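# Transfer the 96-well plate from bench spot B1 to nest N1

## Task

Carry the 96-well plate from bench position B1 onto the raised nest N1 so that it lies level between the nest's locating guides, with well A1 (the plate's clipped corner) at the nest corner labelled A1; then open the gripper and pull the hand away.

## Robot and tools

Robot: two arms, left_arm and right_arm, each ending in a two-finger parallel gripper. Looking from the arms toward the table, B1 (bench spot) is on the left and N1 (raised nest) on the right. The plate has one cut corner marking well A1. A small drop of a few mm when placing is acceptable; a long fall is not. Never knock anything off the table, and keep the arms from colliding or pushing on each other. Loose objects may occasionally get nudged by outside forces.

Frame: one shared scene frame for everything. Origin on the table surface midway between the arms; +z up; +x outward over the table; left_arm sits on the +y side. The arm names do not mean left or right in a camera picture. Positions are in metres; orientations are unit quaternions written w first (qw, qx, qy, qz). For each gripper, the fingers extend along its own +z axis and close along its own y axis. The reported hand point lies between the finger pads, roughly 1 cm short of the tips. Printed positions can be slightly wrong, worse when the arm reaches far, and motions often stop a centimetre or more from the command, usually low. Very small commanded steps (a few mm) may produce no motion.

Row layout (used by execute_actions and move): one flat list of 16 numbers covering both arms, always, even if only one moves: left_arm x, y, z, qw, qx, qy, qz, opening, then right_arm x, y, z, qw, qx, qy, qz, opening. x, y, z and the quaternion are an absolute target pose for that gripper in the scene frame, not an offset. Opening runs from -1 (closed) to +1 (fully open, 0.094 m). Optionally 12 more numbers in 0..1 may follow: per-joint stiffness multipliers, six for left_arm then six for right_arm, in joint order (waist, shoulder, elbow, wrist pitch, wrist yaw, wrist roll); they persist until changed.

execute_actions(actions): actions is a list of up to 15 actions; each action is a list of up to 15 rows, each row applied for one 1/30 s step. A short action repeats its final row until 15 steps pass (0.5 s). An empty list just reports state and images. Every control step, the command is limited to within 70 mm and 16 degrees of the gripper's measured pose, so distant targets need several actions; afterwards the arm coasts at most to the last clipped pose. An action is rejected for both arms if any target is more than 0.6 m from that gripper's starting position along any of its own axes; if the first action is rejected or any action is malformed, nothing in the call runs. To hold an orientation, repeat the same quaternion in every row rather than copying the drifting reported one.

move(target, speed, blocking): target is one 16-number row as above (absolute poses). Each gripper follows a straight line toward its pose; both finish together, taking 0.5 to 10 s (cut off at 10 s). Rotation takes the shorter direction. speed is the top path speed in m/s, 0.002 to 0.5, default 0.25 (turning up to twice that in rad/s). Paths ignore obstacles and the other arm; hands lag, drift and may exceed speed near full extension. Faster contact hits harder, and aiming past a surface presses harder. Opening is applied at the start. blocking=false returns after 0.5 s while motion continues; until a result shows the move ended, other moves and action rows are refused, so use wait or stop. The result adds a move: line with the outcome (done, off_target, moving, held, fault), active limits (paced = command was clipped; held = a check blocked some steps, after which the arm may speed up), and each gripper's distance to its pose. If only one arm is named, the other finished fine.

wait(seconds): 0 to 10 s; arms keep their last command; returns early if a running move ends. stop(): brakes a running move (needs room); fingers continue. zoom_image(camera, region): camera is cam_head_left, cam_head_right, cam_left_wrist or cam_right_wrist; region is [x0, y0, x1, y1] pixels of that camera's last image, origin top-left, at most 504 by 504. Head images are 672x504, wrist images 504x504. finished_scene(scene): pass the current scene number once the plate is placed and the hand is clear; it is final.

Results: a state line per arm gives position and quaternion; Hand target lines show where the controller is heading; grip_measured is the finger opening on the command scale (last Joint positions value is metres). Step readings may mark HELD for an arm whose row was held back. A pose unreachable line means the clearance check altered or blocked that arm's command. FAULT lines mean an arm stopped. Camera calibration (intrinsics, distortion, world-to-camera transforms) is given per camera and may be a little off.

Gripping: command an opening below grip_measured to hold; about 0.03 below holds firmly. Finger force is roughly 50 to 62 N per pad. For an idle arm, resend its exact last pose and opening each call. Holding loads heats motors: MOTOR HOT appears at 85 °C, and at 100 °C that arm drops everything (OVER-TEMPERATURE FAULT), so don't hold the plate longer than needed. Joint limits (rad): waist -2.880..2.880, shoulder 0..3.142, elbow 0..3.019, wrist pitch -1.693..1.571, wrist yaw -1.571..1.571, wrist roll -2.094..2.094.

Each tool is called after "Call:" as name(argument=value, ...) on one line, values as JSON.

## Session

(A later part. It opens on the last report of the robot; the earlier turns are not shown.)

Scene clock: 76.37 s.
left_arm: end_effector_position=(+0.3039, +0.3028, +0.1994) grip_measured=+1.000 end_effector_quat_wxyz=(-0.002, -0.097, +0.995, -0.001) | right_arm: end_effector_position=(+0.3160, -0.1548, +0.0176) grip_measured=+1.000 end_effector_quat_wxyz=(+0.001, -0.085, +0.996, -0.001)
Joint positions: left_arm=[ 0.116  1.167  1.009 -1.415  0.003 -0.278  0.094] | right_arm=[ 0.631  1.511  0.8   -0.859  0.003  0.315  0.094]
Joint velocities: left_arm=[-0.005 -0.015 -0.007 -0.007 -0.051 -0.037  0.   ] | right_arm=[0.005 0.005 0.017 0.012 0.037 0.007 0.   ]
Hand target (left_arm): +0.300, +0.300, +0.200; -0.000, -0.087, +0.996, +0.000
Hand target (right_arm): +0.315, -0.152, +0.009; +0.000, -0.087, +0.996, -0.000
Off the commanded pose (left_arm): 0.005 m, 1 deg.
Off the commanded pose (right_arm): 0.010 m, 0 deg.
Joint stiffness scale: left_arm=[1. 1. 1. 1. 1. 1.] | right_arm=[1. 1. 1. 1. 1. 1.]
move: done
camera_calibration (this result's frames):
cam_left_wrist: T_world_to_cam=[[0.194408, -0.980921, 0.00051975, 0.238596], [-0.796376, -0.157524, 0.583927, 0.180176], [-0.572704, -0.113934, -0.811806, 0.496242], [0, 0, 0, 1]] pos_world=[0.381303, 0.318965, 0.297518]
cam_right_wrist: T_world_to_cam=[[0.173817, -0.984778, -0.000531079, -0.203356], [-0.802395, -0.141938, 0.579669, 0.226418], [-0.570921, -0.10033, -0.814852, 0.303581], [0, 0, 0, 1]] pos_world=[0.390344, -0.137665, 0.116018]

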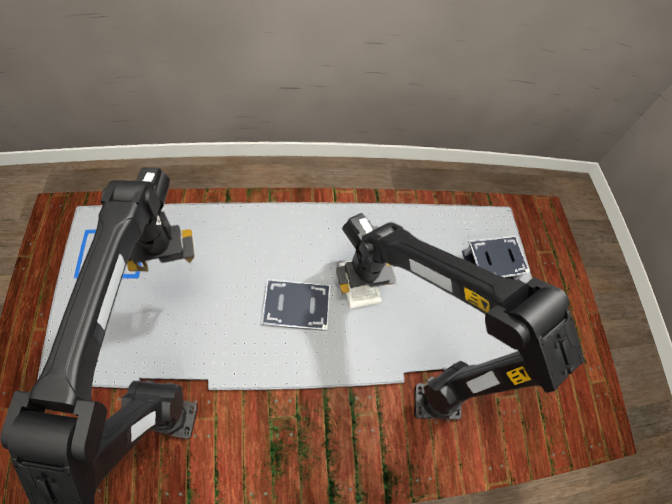

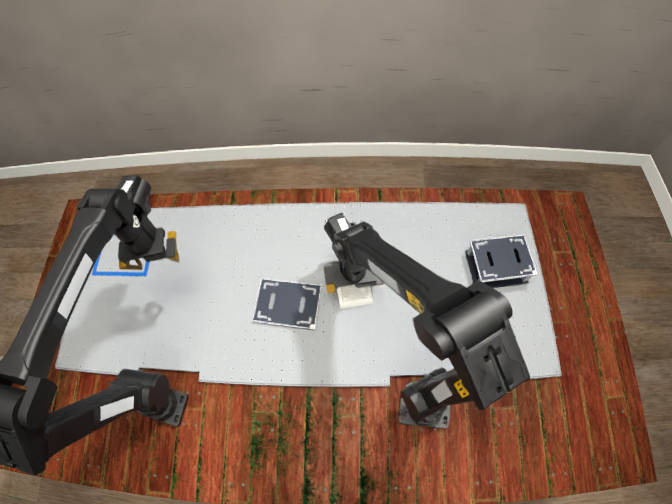

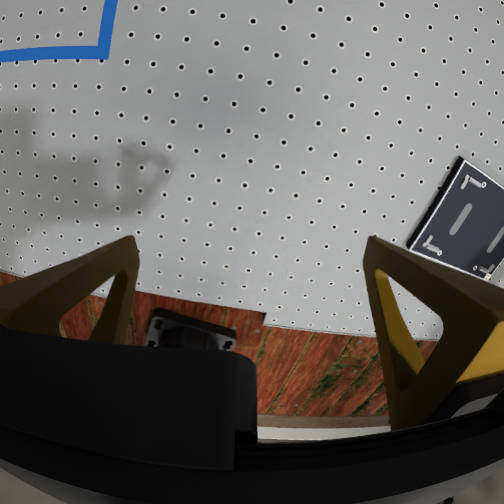

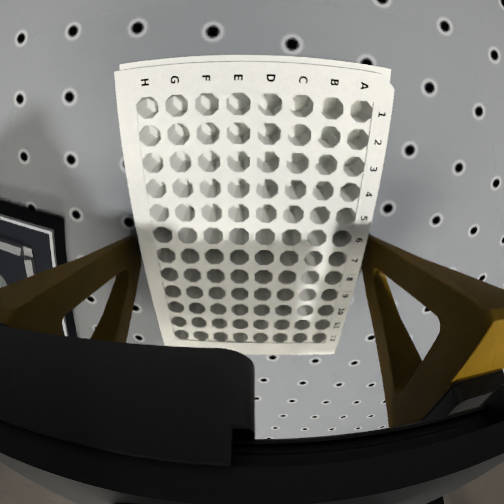

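Call:
move(target=[0.3,0.3,0.2,0,-0.087,0.996,0,1,0.316,-0.152,0.008,0,-0.087,0.996,0,0.72], speed=0.04)

Call:
move(target=[0.3,0.3,0.2,0,-0.087,0.996,0,1,0.32,-0.16,0.15,0,-0.087,0.996,0,0.72], speed=0.12)

Call:
move(target=[0.3,0.3,0.2,0,-0.087,0.996,0,1,0.40,-0.54,0.16,0,0.656,0.755,0,0.72], speed=0.2)

Scene clock: 81.40 s.
left_arm: end_effector_position=(+0.3039, +0.3028, +0.1994) grip_measured=+1.000 end_effector_quat_wxyz=(-0.002, -0.097, +0.995, -0.001) | right_arm: end_effector_position=(+0.3172, -0.1547, +0.0175) grip_measured=+0.757 end_effector_quat_wxyz=(+0.004, -0.085, +0.996, -0.001)
Joint positions: left_arm=[ 0.116  1.167  1.009 -1.415  0.003 -0.278  0.094] | right_arm=[ 0.631  1.511  0.8   -0.854  0.005  0.315  0.083]
Joint velocities: left_arm=[-0.024  0.005 -0.017  0.002 -0.037 -0.051  0.   ] | right_arm=[-0.005 -0.005 -0.007 -0.022  0.139  0.022  0.001]
Hand target (left_arm): +0.300, +0.300, +0.200; -0.000, -0.087, +0.996, +0.000
Hand target (right_arm): +0.316, -0.152, +0.008; +0.000, -0.087, +0.996, -0.000
Off the commanded pose (left_arm): 0.005 m, 1 deg.
Off the commanded pose (right_arm): 0.010 m, 0 deg.
Joint stiffness scale: left_arm=[1. 1. 1. 1. 1. 1.] | right_arm=[1. 1. 1. 1. 1. 1.]
move: done
camera_calibration (this result's frames):
cam_left_wrist: T_world_to_cam=[[0.194408, -0.980921, 0.00051975, 0.238596], [-0.796376, -0.157524, 0.583927, 0.180176], [-0.572704, -0.113934, -0.811806, 0.496242], [0, 0, 0, 1]] pos_world=[0.381303, 0.318965, 0.297518]
cam_right_wrist: T_world_to_cam=[[0.173809, -0.984779, 0.000361868, -0.203413], [-0.805157, -0.141895, 0.575837, 0.228377], [-0.567021, -0.100377, -0.817565, 0.302951], [0, 0, 0, 1]] pos_world=[0.391014, -0.137502, 0.116248]

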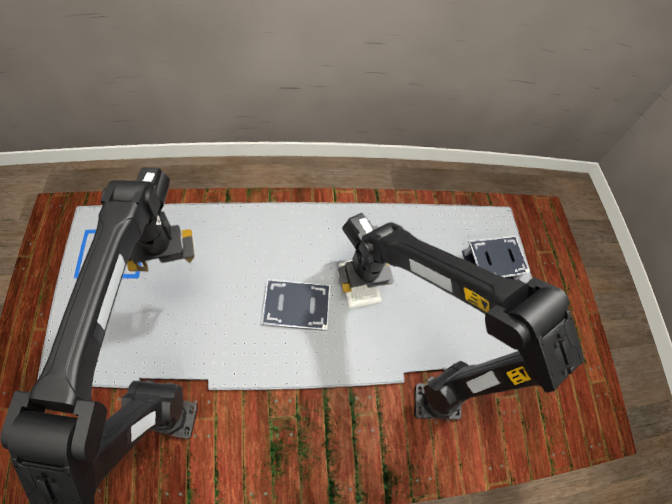

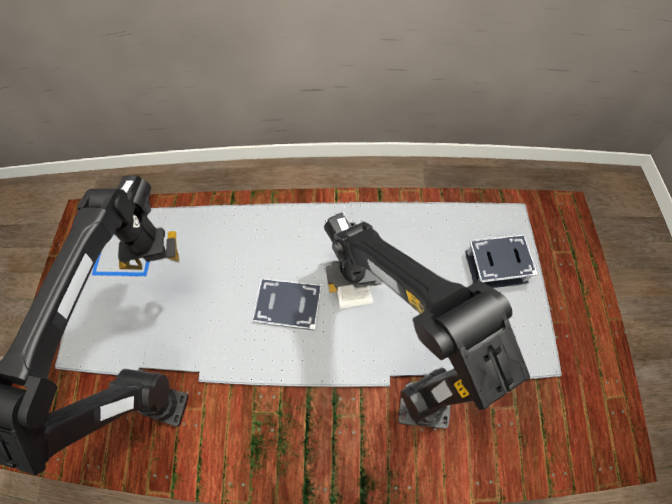

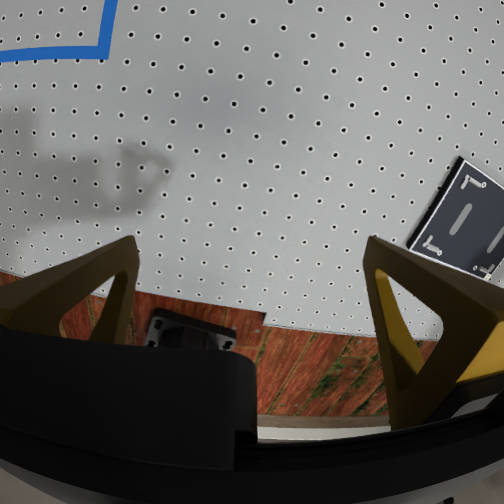

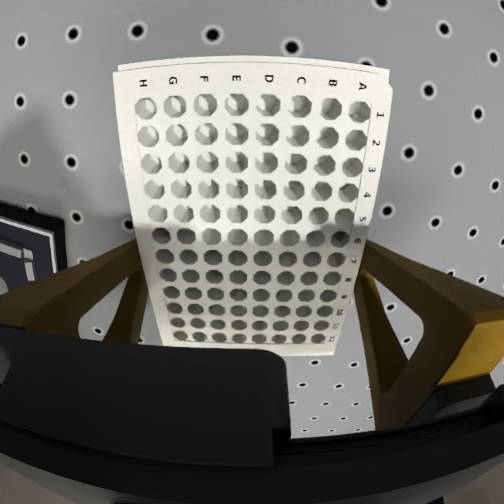

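Scene clock: 82.90 s.
left_arm: end_effector_position=(+0.3039, +0.3028, +0.1994) grip_measured=+1.000 end_effector_quat_wxyz=(-0.002, -0.097, +0.995, -0.001) | right_arm: end_effector_position=(+0.3054, -0.1621, +0.1283) grip_measured=+0.757 end_effector_quat_wxyz=(-0.024, -0.089, +0.996, -0.011)
Joint positions: left_arm=[ 0.116  1.167  1.009 -1.415  0.003 -0.278  0.094] | right_arm=[ 0.627  1.341  0.963 -1.245  0.003  0.304  0.083]
Joint velocities: left_arm=[-0.005 -0.005  0.007  0.002  0.066 -0.037  0.   ] | right_arm=[-0.005  0.015 -0.012 -0.002 -0.007  0.007 -0.001]
Hand target (left_arm): +0.300, +0.300, +0.200; -0.000, -0.087, +0.996, +0.000
Hand target (right_arm): +0.322, -0.159, +0.149; +0.000, -0.087, +0.996, -0.000
Off the commanded pose (left_arm): 0.005 m, 1 deg.
Off the commanded pose (right_arm): 0.026 m, 3 deg.
Joint stiffness scale: left_arm=[1. 1. 1. 1. 1. 1.] | right_arm=[1. 1. 1. 1. 1. 1.]
move: off_target (right_arm)
camera_calibration (this result's frames):
cam_left_wrist: T_world_to_cam=[[0.194408, -0.980921, 0.00051975, 0.238596], [-0.796376, -0.157524, 0.583927, 0.180176], [-0.572704, -0.113934, -0.811806, 0.496242], [0, 0, 0, 1]] pos_world=[0.381303, 0.318965, 0.297518]
cam_right_wrist: T_world_to_cam=[[0.180913, -0.983384, 0.0150201, -0.212592], [-0.772663, -0.132664, 0.620799, 0.139853], [-0.608492, -0.123916, -0.783826, 0.390649], [0, 0, 0, 1]] pos_world=[0.384227, -0.142098, 0.222573]

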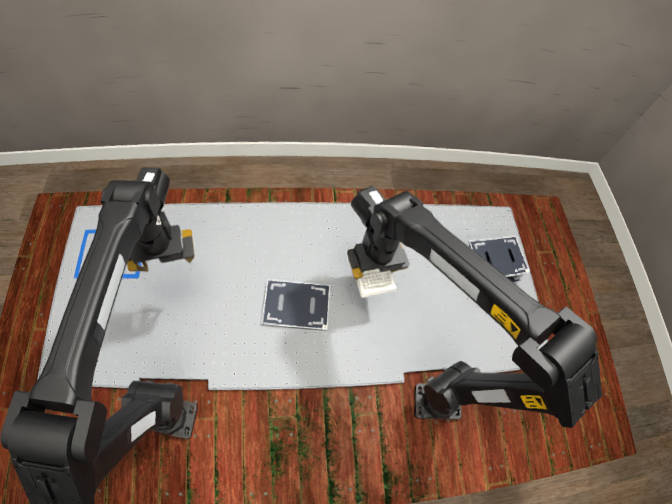

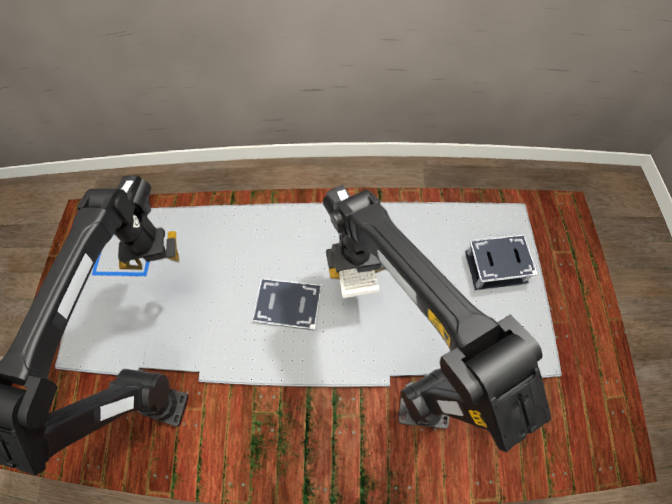

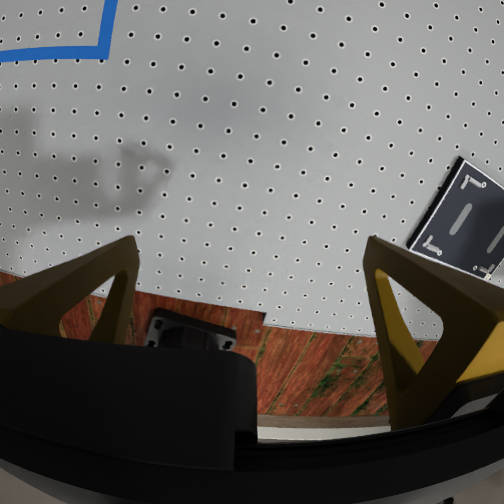

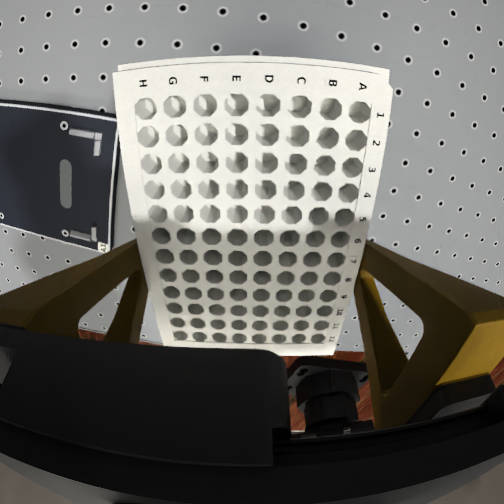

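Scene clock: 87.37 s.
left_arm: end_effector_position=(+0.3039, +0.3028, +0.1994) grip_measured=+1.000 end_effector_quat_wxyz=(-0.002, -0.097, +0.995, -0.001) | right_arm: end_effector_position=(+0.3829, -0.5268, +0.1420) grip_measured=+0.757 end_effector_quat_wxyz=(-0.030, +0.648, +0.761, -0.003)
Joint positions: left_arm=[ 0.116  1.167  1.009 -1.415  0.003 -0.278  0.094] | right_arm=[-0.35   1.565  1.239 -1.305 -0.006  0.914  0.083]
Joint velocities: left_arm=[-0.024 -0.005 -0.017  0.002 -0.037 -0.022  0.   ] | right_arm=[-0.005 -0.005  0.012  0.007  0.022 -0.022 -0.   ]
Hand target (left_arm): +0.300, +0.300, +0.200; -0.000, -0.087, +0.996, +0.000
Hand target (right_arm): +0.396, -0.538, +0.159; -0.011, +0.656, +0.755, +0.002
Off the commanded pose (left_arm): 0.005 m, 1 deg.
Off the commanded pose (right_arm): 0.028 m, 4 deg.
Joint stiffness scale: left_arm=[1. 1. 1. 1. 1. 1.] | right_arm=[1. 1. 1. 1. 1. 1.]
move: off_target (right_arm)
camera_calibration (this result's frames):
cam_left_wrist: T_world_to_cam=[[0.194408, -0.980921, 0.00051975, 0.238596], [-0.796376, -0.157524, 0.583927, 0.180176], [-0.572704, -0.113934, -0.811806, 0.496242], [0, 0, 0, 1]] pos_world=[0.381303, 0.318965, 0.297518]
cam_right_wrist: T_world_to_cam=[[-0.985514, -0.164746, 0.04027, 0.288912], [-0.105615, 0.781955, 0.614323, 0.370149], [-0.132697, 0.60117, -0.788027, 0.603738], [0, 0, 0, 1]] pos_world=[0.403934, -0.604792, 0.236736]

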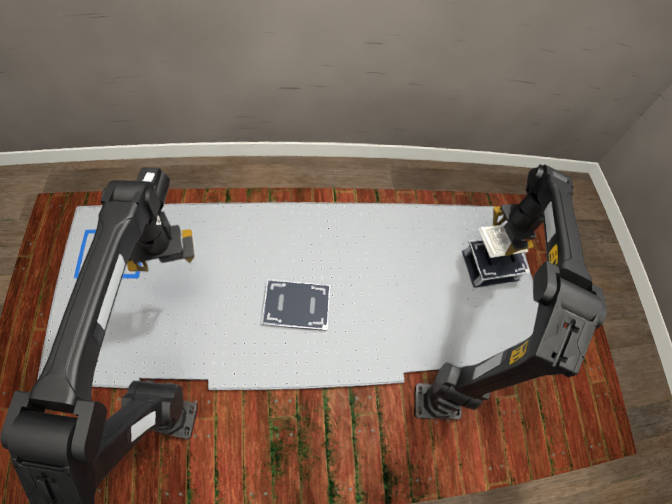

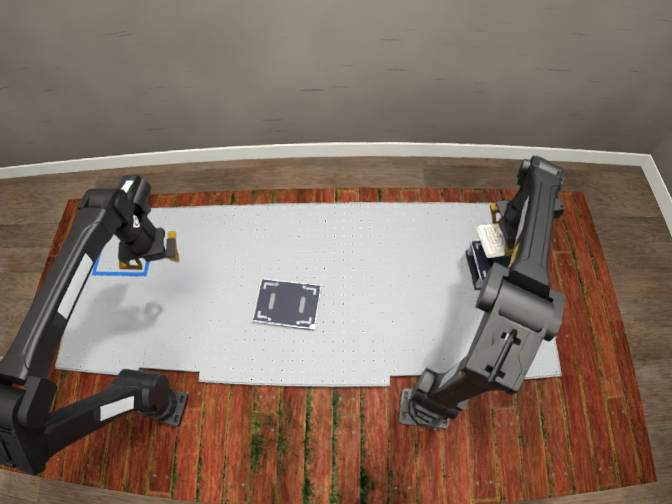

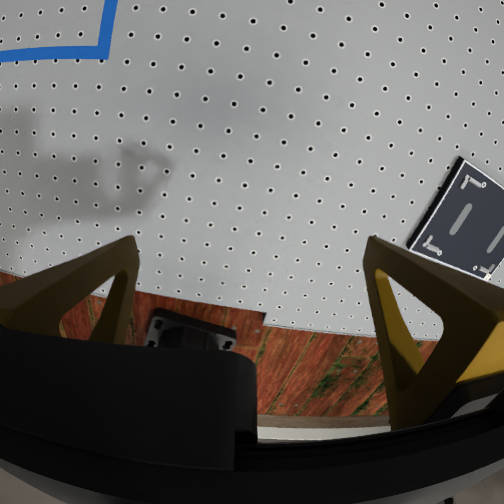

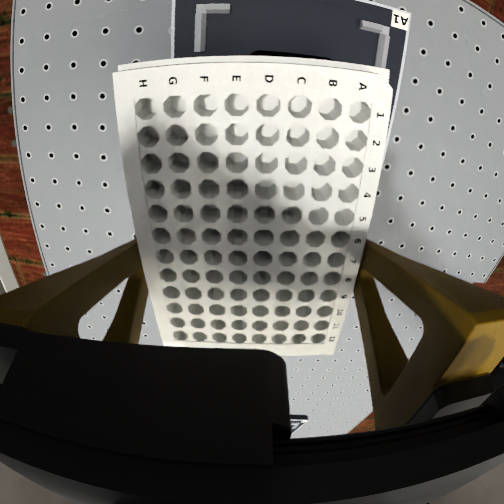

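Call:
move(target=[0.3,0.3,0.2,0,-0.087,0.996,0,1,0.375,-0.54,0.11,0,0.656,0.755,0,0.72], speed=0.05)

Scene clock: 91.80 s.
left_arm: end_effector_position=(+0.3039, +0.3028, +0.1994) grip_measured=+1.000 end_effector_quat_wxyz=(-0.002, -0.097, +0.995, -0.001) | right_arm: end_effector_position=(+0.3739, -0.5327, +0.1057) grip_measured=+0.757 end_effector_quat_wxyz=(-0.011, +0.656, +0.755, -0.001)
Joint positions: left_arm=[ 0.116  1.167  1.009 -1.415  0.003 -0.278  0.094] | right_arm=[-0.37   1.565  1.138 -1.166 -0.002  0.914  0.083]
Joint velocities: left_arm=[0.015 0.005 0.007 0.007 0.051 0.022 0.   ] | right_arm=[-0.015 -0.024 -0.027  0.012 -0.022  0.022 -0.   ]
Hand target (left_arm): +0.300, +0.300, +0.200; -0.000, -0.087, +0.996, +0.000
Hand target (right_arm): +0.374, -0.539, +0.110; -0.000, +0.656, +0.755, -0.000
Off the commanded pose (left_arm): 0.005 m, 1 deg.
Off the commanded pose (right_arm): 0.009 m, 1 deg.
Joint stiffness scale: left_arm=[1. 1. 1. 1. 1. 1.] | right_arm=[1. 1. 1. 1. 1. 1.]
move: done
camera_calibration (this result's frames):
cam_left_wrist: T_world_to_cam=[[0.194408, -0.980921, 0.00051975, 0.238596], [-0.796376, -0.157524, 0.583927, 0.180176], [-0.572704, -0.113934, -0.811806, 0.496242], [0, 0, 0, 1]] pos_world=[0.381303, 0.318965, 0.297518]
cam_right_wrist: T_world_to_cam=[[-0.989431, -0.144369, 0.0135707, 0.295691], [-0.108215, 0.79745, 0.593602, 0.407535], [-0.0965198, 0.585859, -0.804644, 0.557584], [0, 0, 0, 1]] pos_world=[0.390485, -0.608966, 0.202731]

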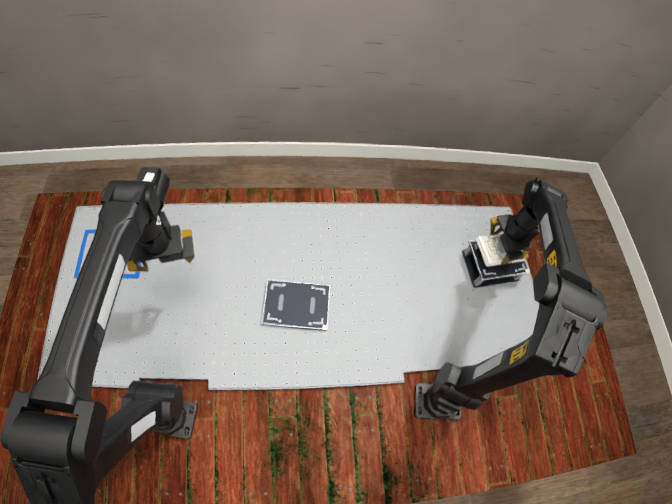

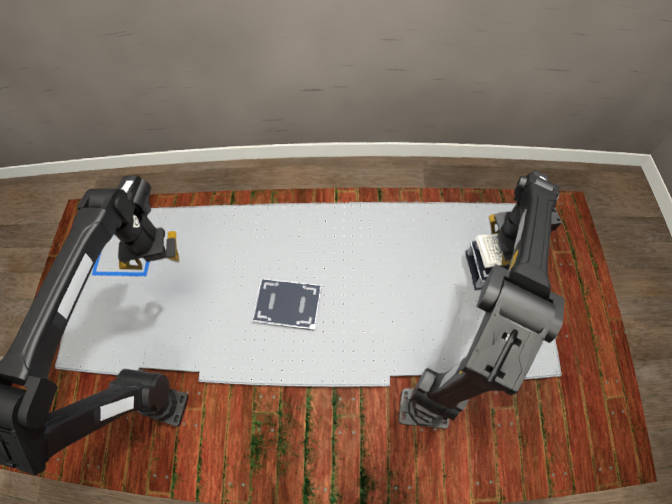

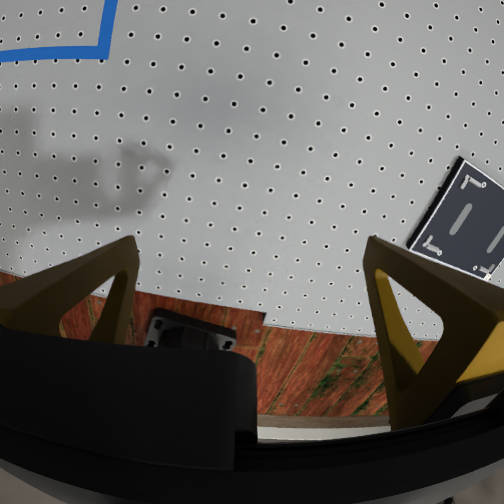

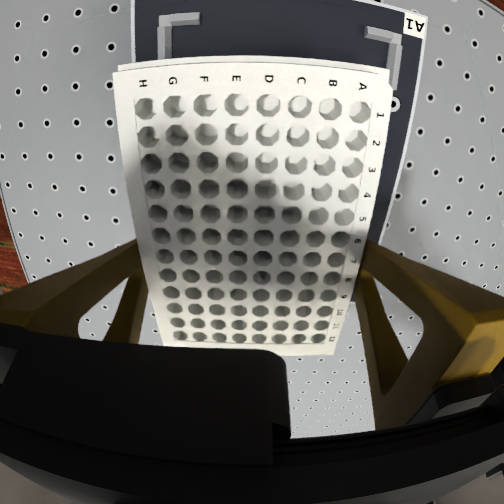

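Call:
move(target=[0.3,0.3,0.2,0,-0.087,0.996,0,1,0.363,-0.551,0.098,0,0.656,0.755,0,0.72], speed=0.04)

Scene clock: 96.40 s.
left_arm: end_effector_position=(+0.3039, +0.3028, +0.1994) grip_measured=+1.000 end_effector_quat_wxyz=(-0.002, -0.097, +0.995, -0.001) | right_arm: end_effector_position=(+0.3625, -0.5449, +0.0957) grip_measured=+0.757 end_effector_quat_wxyz=(-0.009, +0.657, +0.754, -0.001)
Joint positions: left_arm=[ 0.116  1.167  1.009 -1.415  0.003 -0.278  0.094] | right_arm=[-0.408  1.565  1.109 -1.133 -0.002  0.879  0.083]
Joint velocities: left_arm=[-0.005 -0.015 -0.002 -0.002 -0.022  0.007  0.   ] | right_arm=[-0.005 -0.005  0.017  0.007  0.066 -0.051  0.   ]
Hand target (left_arm): +0.300, +0.300, +0.200; -0.000, -0.087, +0.996, +0.000
Hand target (right_arm): +0.363, -0.551, +0.098; -0.001, +0.656, +0.755, +0.000
Off the commanded pose (left_arm): 0.005 m, 1 deg.
Off the commanded pose (right_arm): 0.007 m, 1 deg.
Joint stiffness scale: left_arm=[1. 1. 1. 1. 1. 1.] | right_arm=[1. 1. 1. 1. 1. 1.]
move: done
camera_calibration (this result's frames):
cam_left_wrist: T_world_to_cam=[[0.194408, -0.980921, 0.00051975, 0.238596], [-0.796376, -0.157524, 0.583927, 0.180176], [-0.572704, -0.113934, -0.811806, 0.496242], [0, 0, 0, 1]] pos_world=[0.381303, 0.318965, 0.297518]
cam_right_wrist: T_world_to_cam=[[-0.989918, -0.141322, 0.00952612, 0.284986], [-0.108347, 0.798828, 0.591722, 0.422968], [-0.091233, 0.584724, -0.806086, 0.553159], [0, 0, 0, 1]] pos_world=[0.378406, -0.621049, 0.192899]

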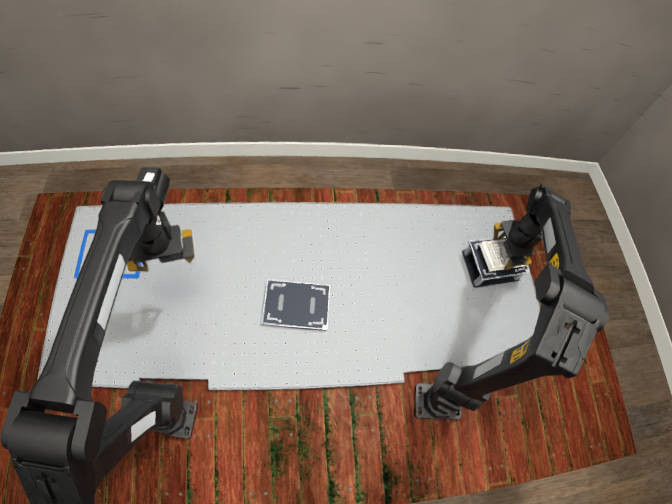

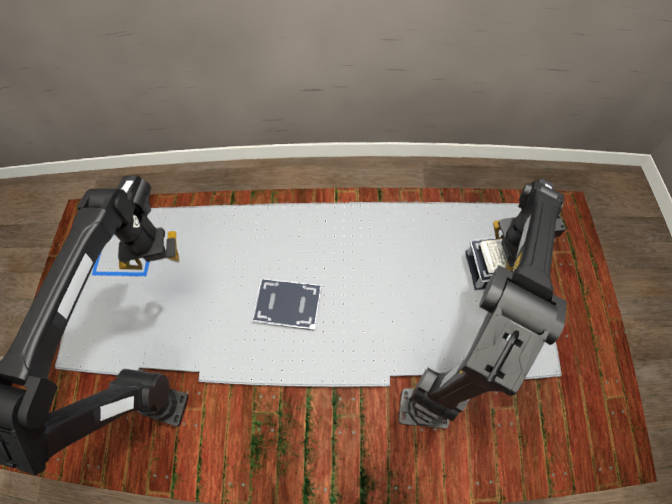

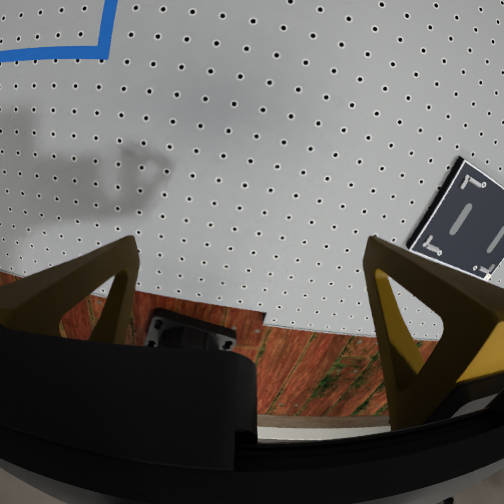

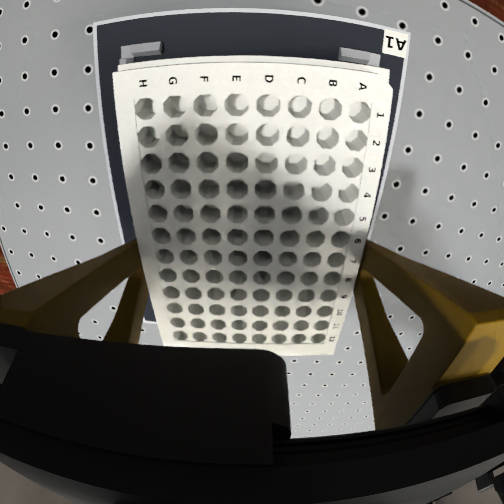

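Call:
move(target=[0.3,0.3,0.2,0,-0.087,0.996,0,1,0.363,-0.551,0.085,0,0.672,0.741,0,0.72], speed=0.02)

Scene clock: 100.20 s.
left_arm: end_effector_position=(+0.3039, +0.3028, +0.1994) grip_measured=+1.000 end_effector_quat_wxyz=(-0.002, -0.097, +0.995, -0.001) | right_arm: end_effector_position=(+0.3630, -0.5452, +0.0878) grip_measured=+0.757 end_effector_quat_wxyz=(-0.002, +0.663, +0.748, +0.000)
Joint positions: left_arm=[ 0.116  1.167  1.009 -1.415  0.003 -0.278  0.094] | right_arm=[-0.408  1.568  1.09  -1.097 -0.002  0.897  0.083]
Joint velocities: left_arm=[ 0.005  0.005 -0.012  0.002 -0.007 -0.007  0.   ] | right_arm=[ 0.005  0.005 -0.012 -0.012  0.007 -0.037  0.   ]
Hand target (left_arm): +0.300, +0.300, +0.200; -0.000, -0.087, +0.996, +0.000
Hand target (right_arm): +0.363, -0.551, +0.085; -0.000, +0.672, +0.741, +0.000
Off the commanded pose (left_arm): 0.005 m, 1 deg.
Off the commanded pose (right_arm): 0.006 m, 1 deg.
Joint stiffness scale: left_arm=[1. 1. 1. 1. 1. 1.] | right_arm=[1. 1. 1. 1. 1. 1.]
move: done
camera_calibration (this result's frames):
cam_left_wrist: T_world_to_cam=[[0.194408, -0.980921, 0.00051975, 0.238596], [-0.796376, -0.157524, 0.583927, 0.180176], [-0.572704, -0.113934, -0.811806, 0.496242], [0, 0, 0, 1]] pos_world=[0.381303, 0.318965, 0.297518]
cam_right_wrist: T_world_to_cam=[[-0.992342, -0.12352, -0.00035679, 0.296991], [-0.100386, 0.804801, 0.584993, 0.428942], [-0.0719711, 0.580549, -0.811038, 0.538161], [0, 0, 0, 1]] pos_world=[0.376509, -0.620958, 0.185647]

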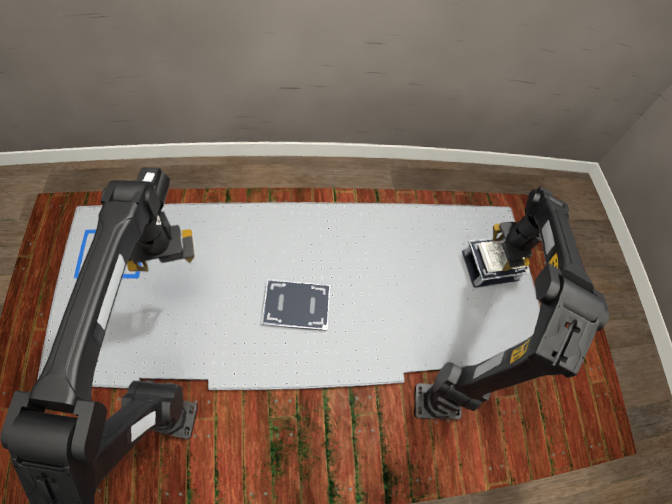

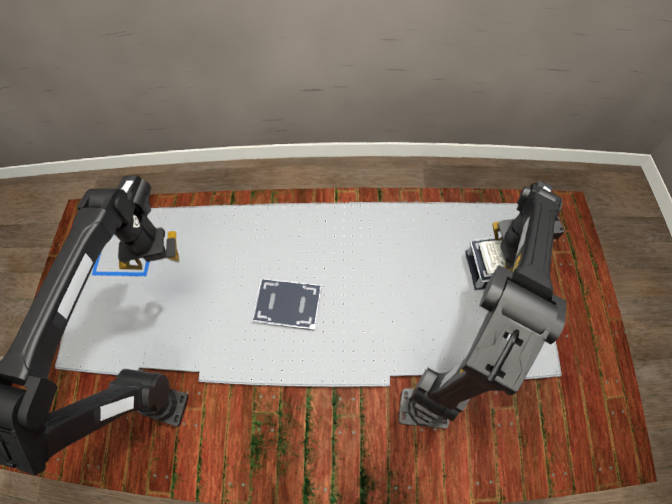

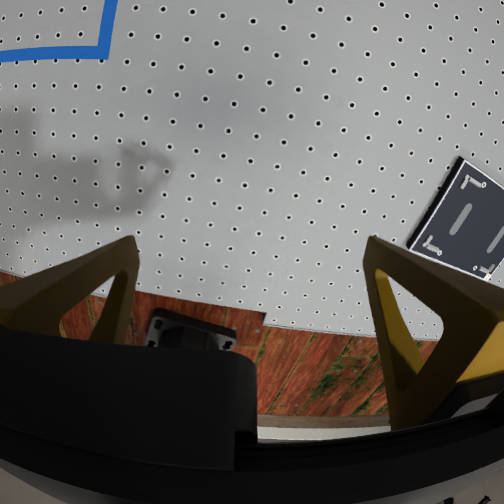

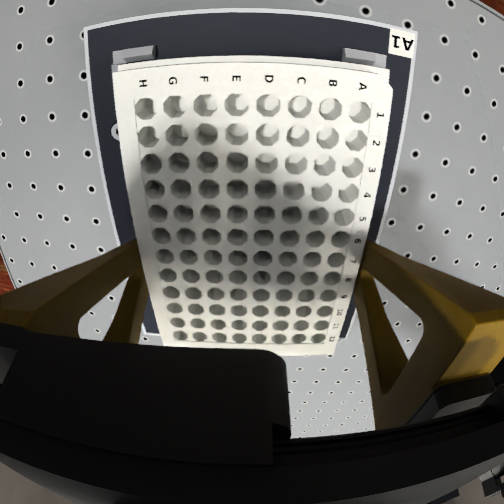

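Well aligned. Continue down.

Call:
move(target=[0.3,0.3,0.2,0,-0.087,0.996,0,1,0.364,-0.551,0.066,0,0.672,0.741,0,0.72], speed=0.02)

Call:
zoom_image(camera="cam_head_left", region=[450, 210, 570, 300])

Scene clock: 104.00 s.
left_arm: end_effector_position=(+0.3039, +0.3028, +0.1994) grip_measured=+1.000 end_effector_quat_wxyz=(-0.002, -0.097, +0.995, -0.001) | right_arm: end_effector_position=(+0.3619, -0.5447, +0.0816) grip_measured=+0.757 end_effector_quat_wxyz=(-0.001, +0.665, +0.747, +0.000)
Joint positions: left_arm=[ 0.116  1.167  1.009 -1.415  0.003 -0.278  0.094] | right_arm=[-0.408  1.572  1.076 -1.078 -0.001  0.9    0.083]
Joint velocities: left_arm=[-0.005 -0.005 -0.007  0.002  0.037 -0.051  0.   ] | right_arm=[-0.005 -0.015 -0.002 -0.007 -0.022 -0.022 -0.001]
Hand target (left_arm): +0.300, +0.300, +0.200; -0.000, -0.087, +0.996, +0.000
Hand target (right_arm): +0.363, -0.550, +0.067; -0.000, +0.672, +0.741, +0.000
Off the commanded pose (left_arm): 0.005 m, 1 deg.
Off the commanded pose (right_arm): 0.017 m, 1 deg.
Joint stiffness scale: left_arm=[1. 1. 1. 1. 1. 1.] | right_arm=[1. 1. 1. 1. 1. 1.]
move: off_target (right_arm)
camera_calibration (this result's frames):
cam_left_wrist: T_world_to_cam=[[0.194408, -0.980921, 0.00051975, 0.238596], [-0.796376, -0.157524, 0.583927, 0.180176], [-0.572704, -0.113934, -0.811806, 0.496242], [0, 0, 0, 1]] pos_world=[0.381303, 0.318965, 0.297518]
cam_right_wrist: T_world_to_cam=[[-0.992713, -0.120495, -0.00135737, 0.297817], [-0.0986387, 0.806074, 0.583536, 0.4322], [-0.0692191, 0.579418, -0.812086, 0.53123], [0, 0, 0, 1]] pos_world=[0.37505, -0.620305, 0.179604]

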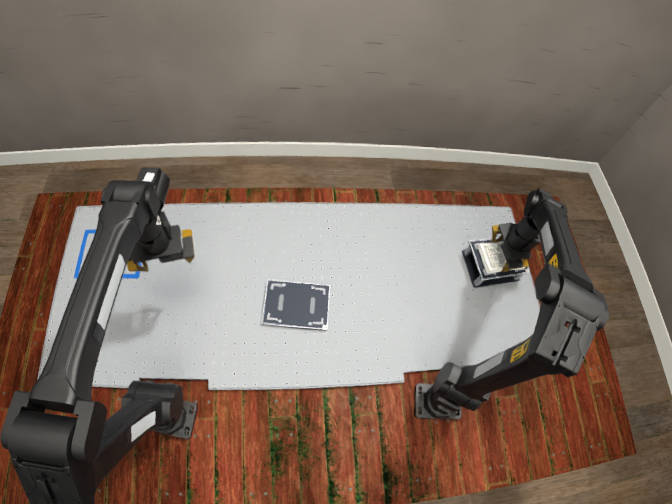

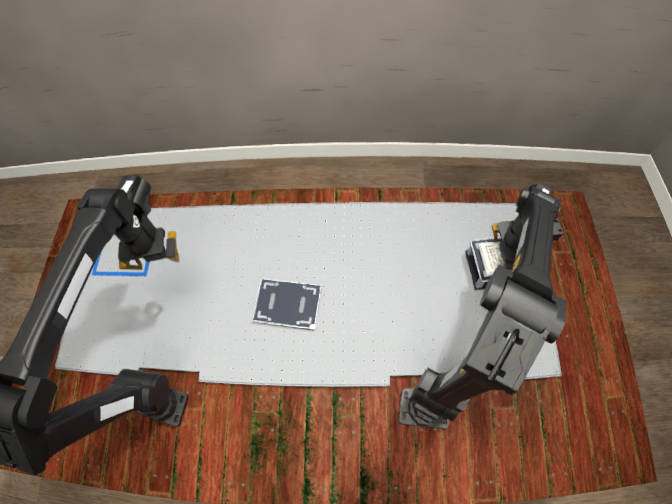

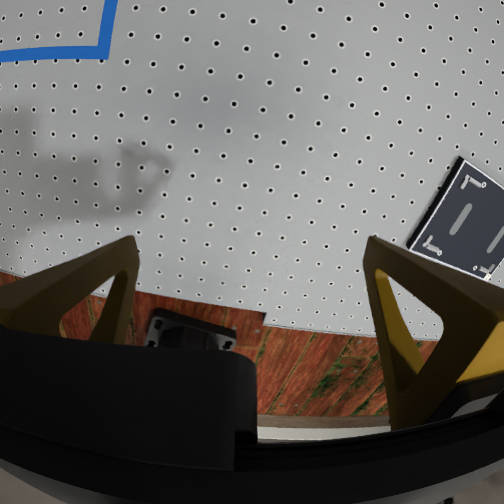

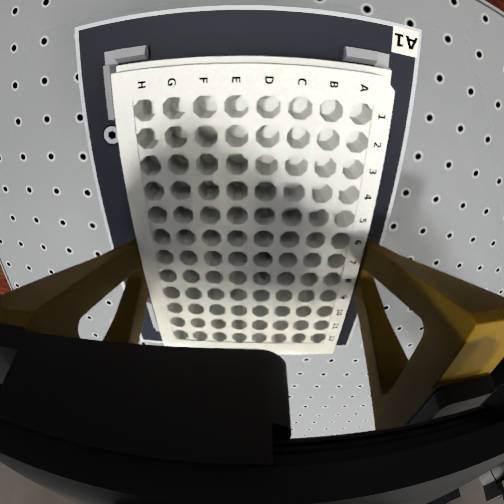

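Region (450, 210, 570, 300) of cam_head_left's 672x504 image, scaled by 4.200, with more detail than that image has; it fills the top 378 rows of this view, and the rest is white.

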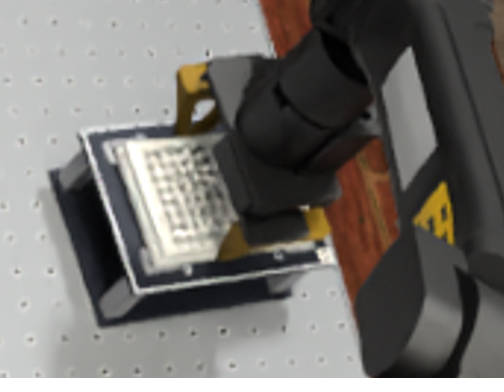

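Call:
move(target=[0.3,0.3,0.2,0,-0.087,0.996,0,1,0.372,-0.55,0.082,0,0.672,0.741,0,0.72], speed=0.02)

Scene clock: 106.97 s.
left_arm: end_effector_position=(+0.3039, +0.3028, +0.1994) grip_measured=+1.000 end_effector_quat_wxyz=(-0.002, -0.097, +0.995, -0.001) | right_arm: end_effector_position=(+0.3614, -0.5448, +0.0819) grip_measured=+0.757 end_effector_quat_wxyz=(-0.002, +0.666, +0.746, -0.001)
Joint positions: left_arm=[ 0.116  1.167  1.009 -1.415  0.003 -0.278  0.094] | right_arm=[-0.408  1.571  1.076 -1.08   0.001  0.905  0.083]
Joint velocities: left_arm=[ 0.015 -0.005 -0.007  0.007 -0.066  0.022  0.   ] | right_arm=[ 0.005 -0.005 -0.017 -0.007 -0.022 -0.037 -0.003]
Hand target (left_arm): +0.300, +0.300, +0.200; -0.000, -0.087, +0.996, +0.000
Hand target (right_arm): +0.372, -0.550, +0.082; +0.000, +0.672, +0.741, +0.000
Off the commanded pose (left_arm): 0.005 m, 1 deg.
Off the commanded pose (right_arm): 0.012 m, 1 deg.
Joint stiffness scale: left_arm=[1. 1. 1. 1. 1. 1.] | right_arm=[1. 1. 1. 1. 1. 1.]
move: off_target (right_arm)
camera_calibration (this result's frames):
cam_left_wrist: T_world_to_cam=[[0.194408, -0.980921, 0.00051975, 0.238596], [-0.796376, -0.157524, 0.583927, 0.180176], [-0.572704, -0.113934, -0.811806, 0.496242], [0, 0, 0, 1]] pos_world=[0.381303, 0.318965, 0.297518]
cam_right_wrist: T_world_to_cam=[[-0.993298, -0.115578, 0.000972053, 0.299934], [-0.0933703, 0.807342, 0.58265, 0.430909], [-0.0681262, 0.578654, -0.812723, 0.530746], [0, 0, 0, 1]] pos_world=[0.374316, -0.620344, 0.179988]

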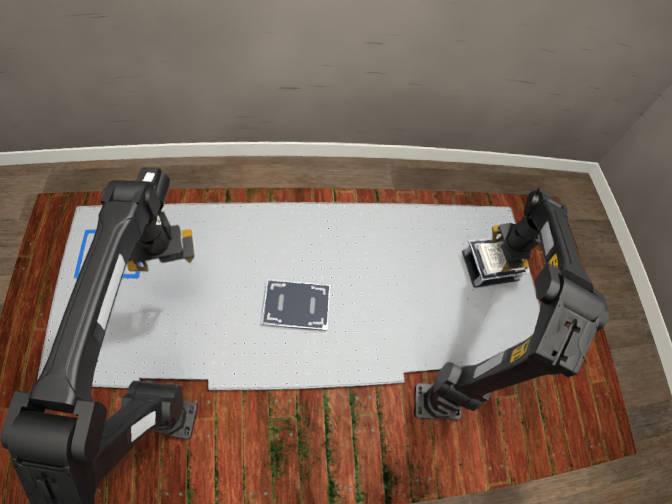

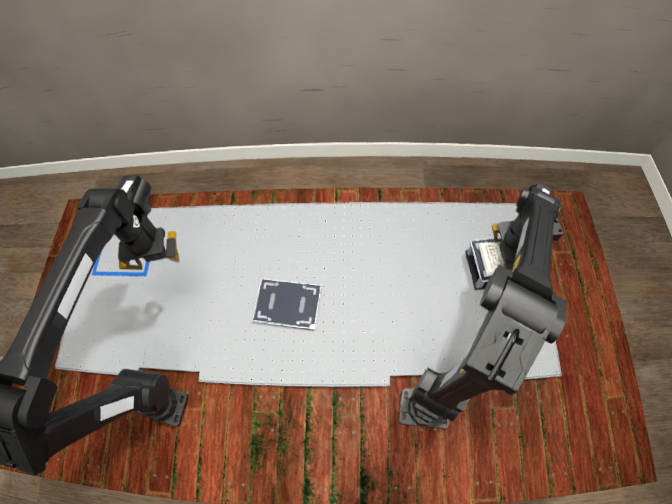

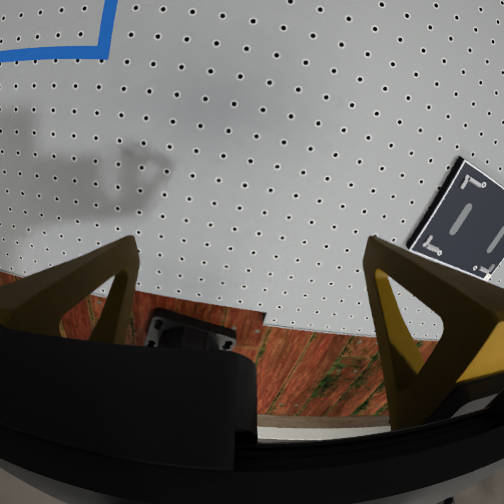

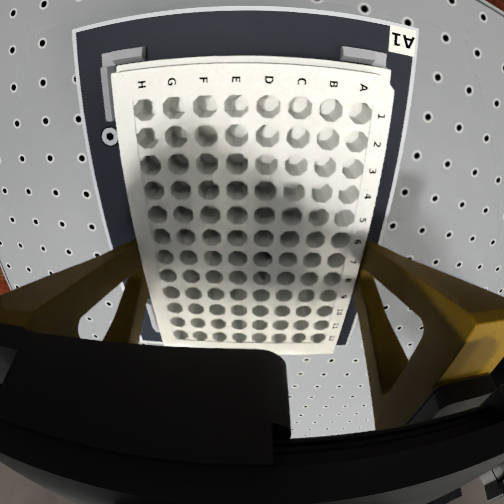

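Stiction; command larger.

Call:
move(target=[0.3,0.3,0.2,0,-0.087,0.996,0,1,0.380,-0.55,0.080,0,0.668,0.744,0,0.72], speed=0.015)

Scene clock: 109.77 s.
left_arm: end_effector_position=(+0.3039, +0.3028, +0.1994) grip_measured=+1.000 end_effector_quat_wxyz=(-0.002, -0.097, +0.995, -0.001) | right_arm: end_effector_position=(+0.3616, -0.5451, +0.0812) grip_measured=+0.757 end_effector_quat_wxyz=(-0.007, +0.667, +0.745, -0.002)
Joint positions: left_arm=[ 0.116  1.167  1.009 -1.415  0.003 -0.278  0.094] | right_arm=[-0.408  1.579  1.084 -1.09   0.002  0.906  0.083]
Joint velocities: left_arm=[ 0.005 -0.005  0.007 -0.002  0.007  0.022  0.   ] | right_arm=[-0.005 -0.015 -0.012 -0.002 -0.081 -0.051 -0.001]
Hand target (left_arm): +0.300, +0.300, +0.200; -0.000, -0.087, +0.996, +0.000
Hand target (right_arm): +0.379, -0.550, +0.080; +0.000, +0.668, +0.744, -0.000
Off the commanded pose (left_arm): 0.005 m, 1 deg.
Off the commanded pose (right_arm): 0.019 m, 1 deg.
Joint stiffness scale: left_arm=[1. 1. 1. 1. 1. 1.] | right_arm=[1. 1. 1. 1. 1. 1.]
move: off_target (right_arm)
camera_calibration (this result's frames):
cam_left_wrist: T_world_to_cam=[[0.194408, -0.980921, 0.00051975, 0.238596], [-0.796376, -0.157524, 0.583927, 0.180176], [-0.572704, -0.113934, -0.811806, 0.496242], [0, 0, 0, 1]] pos_world=[0.381303, 0.318965, 0.297518]
cam_right_wrist: T_world_to_cam=[[-0.993378, -0.114475, 0.00982845, 0.300027], [-0.0869011, 0.804543, 0.587502, 0.427288], [-0.0751615, 0.582757, -0.809163, 0.534881], [0, 0, 0, 1]] pos_world=[0.375375, -0.621132, 0.178825]

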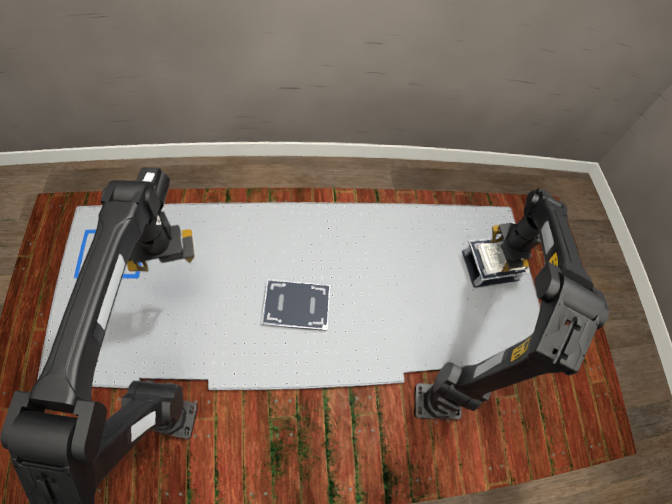

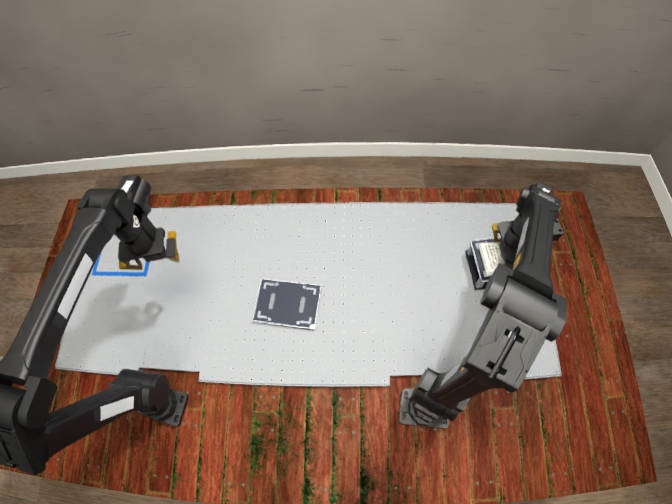

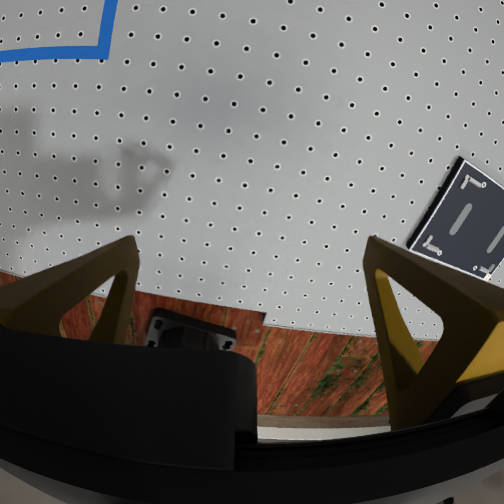

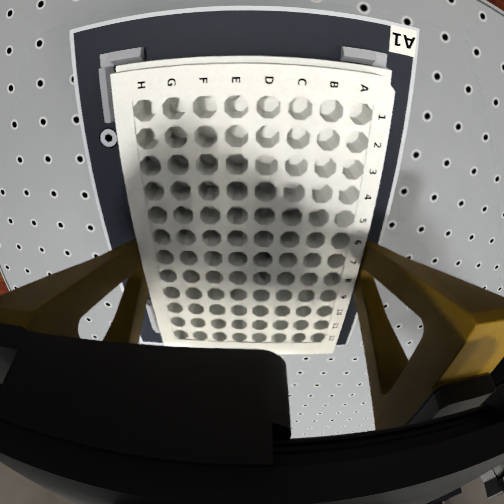

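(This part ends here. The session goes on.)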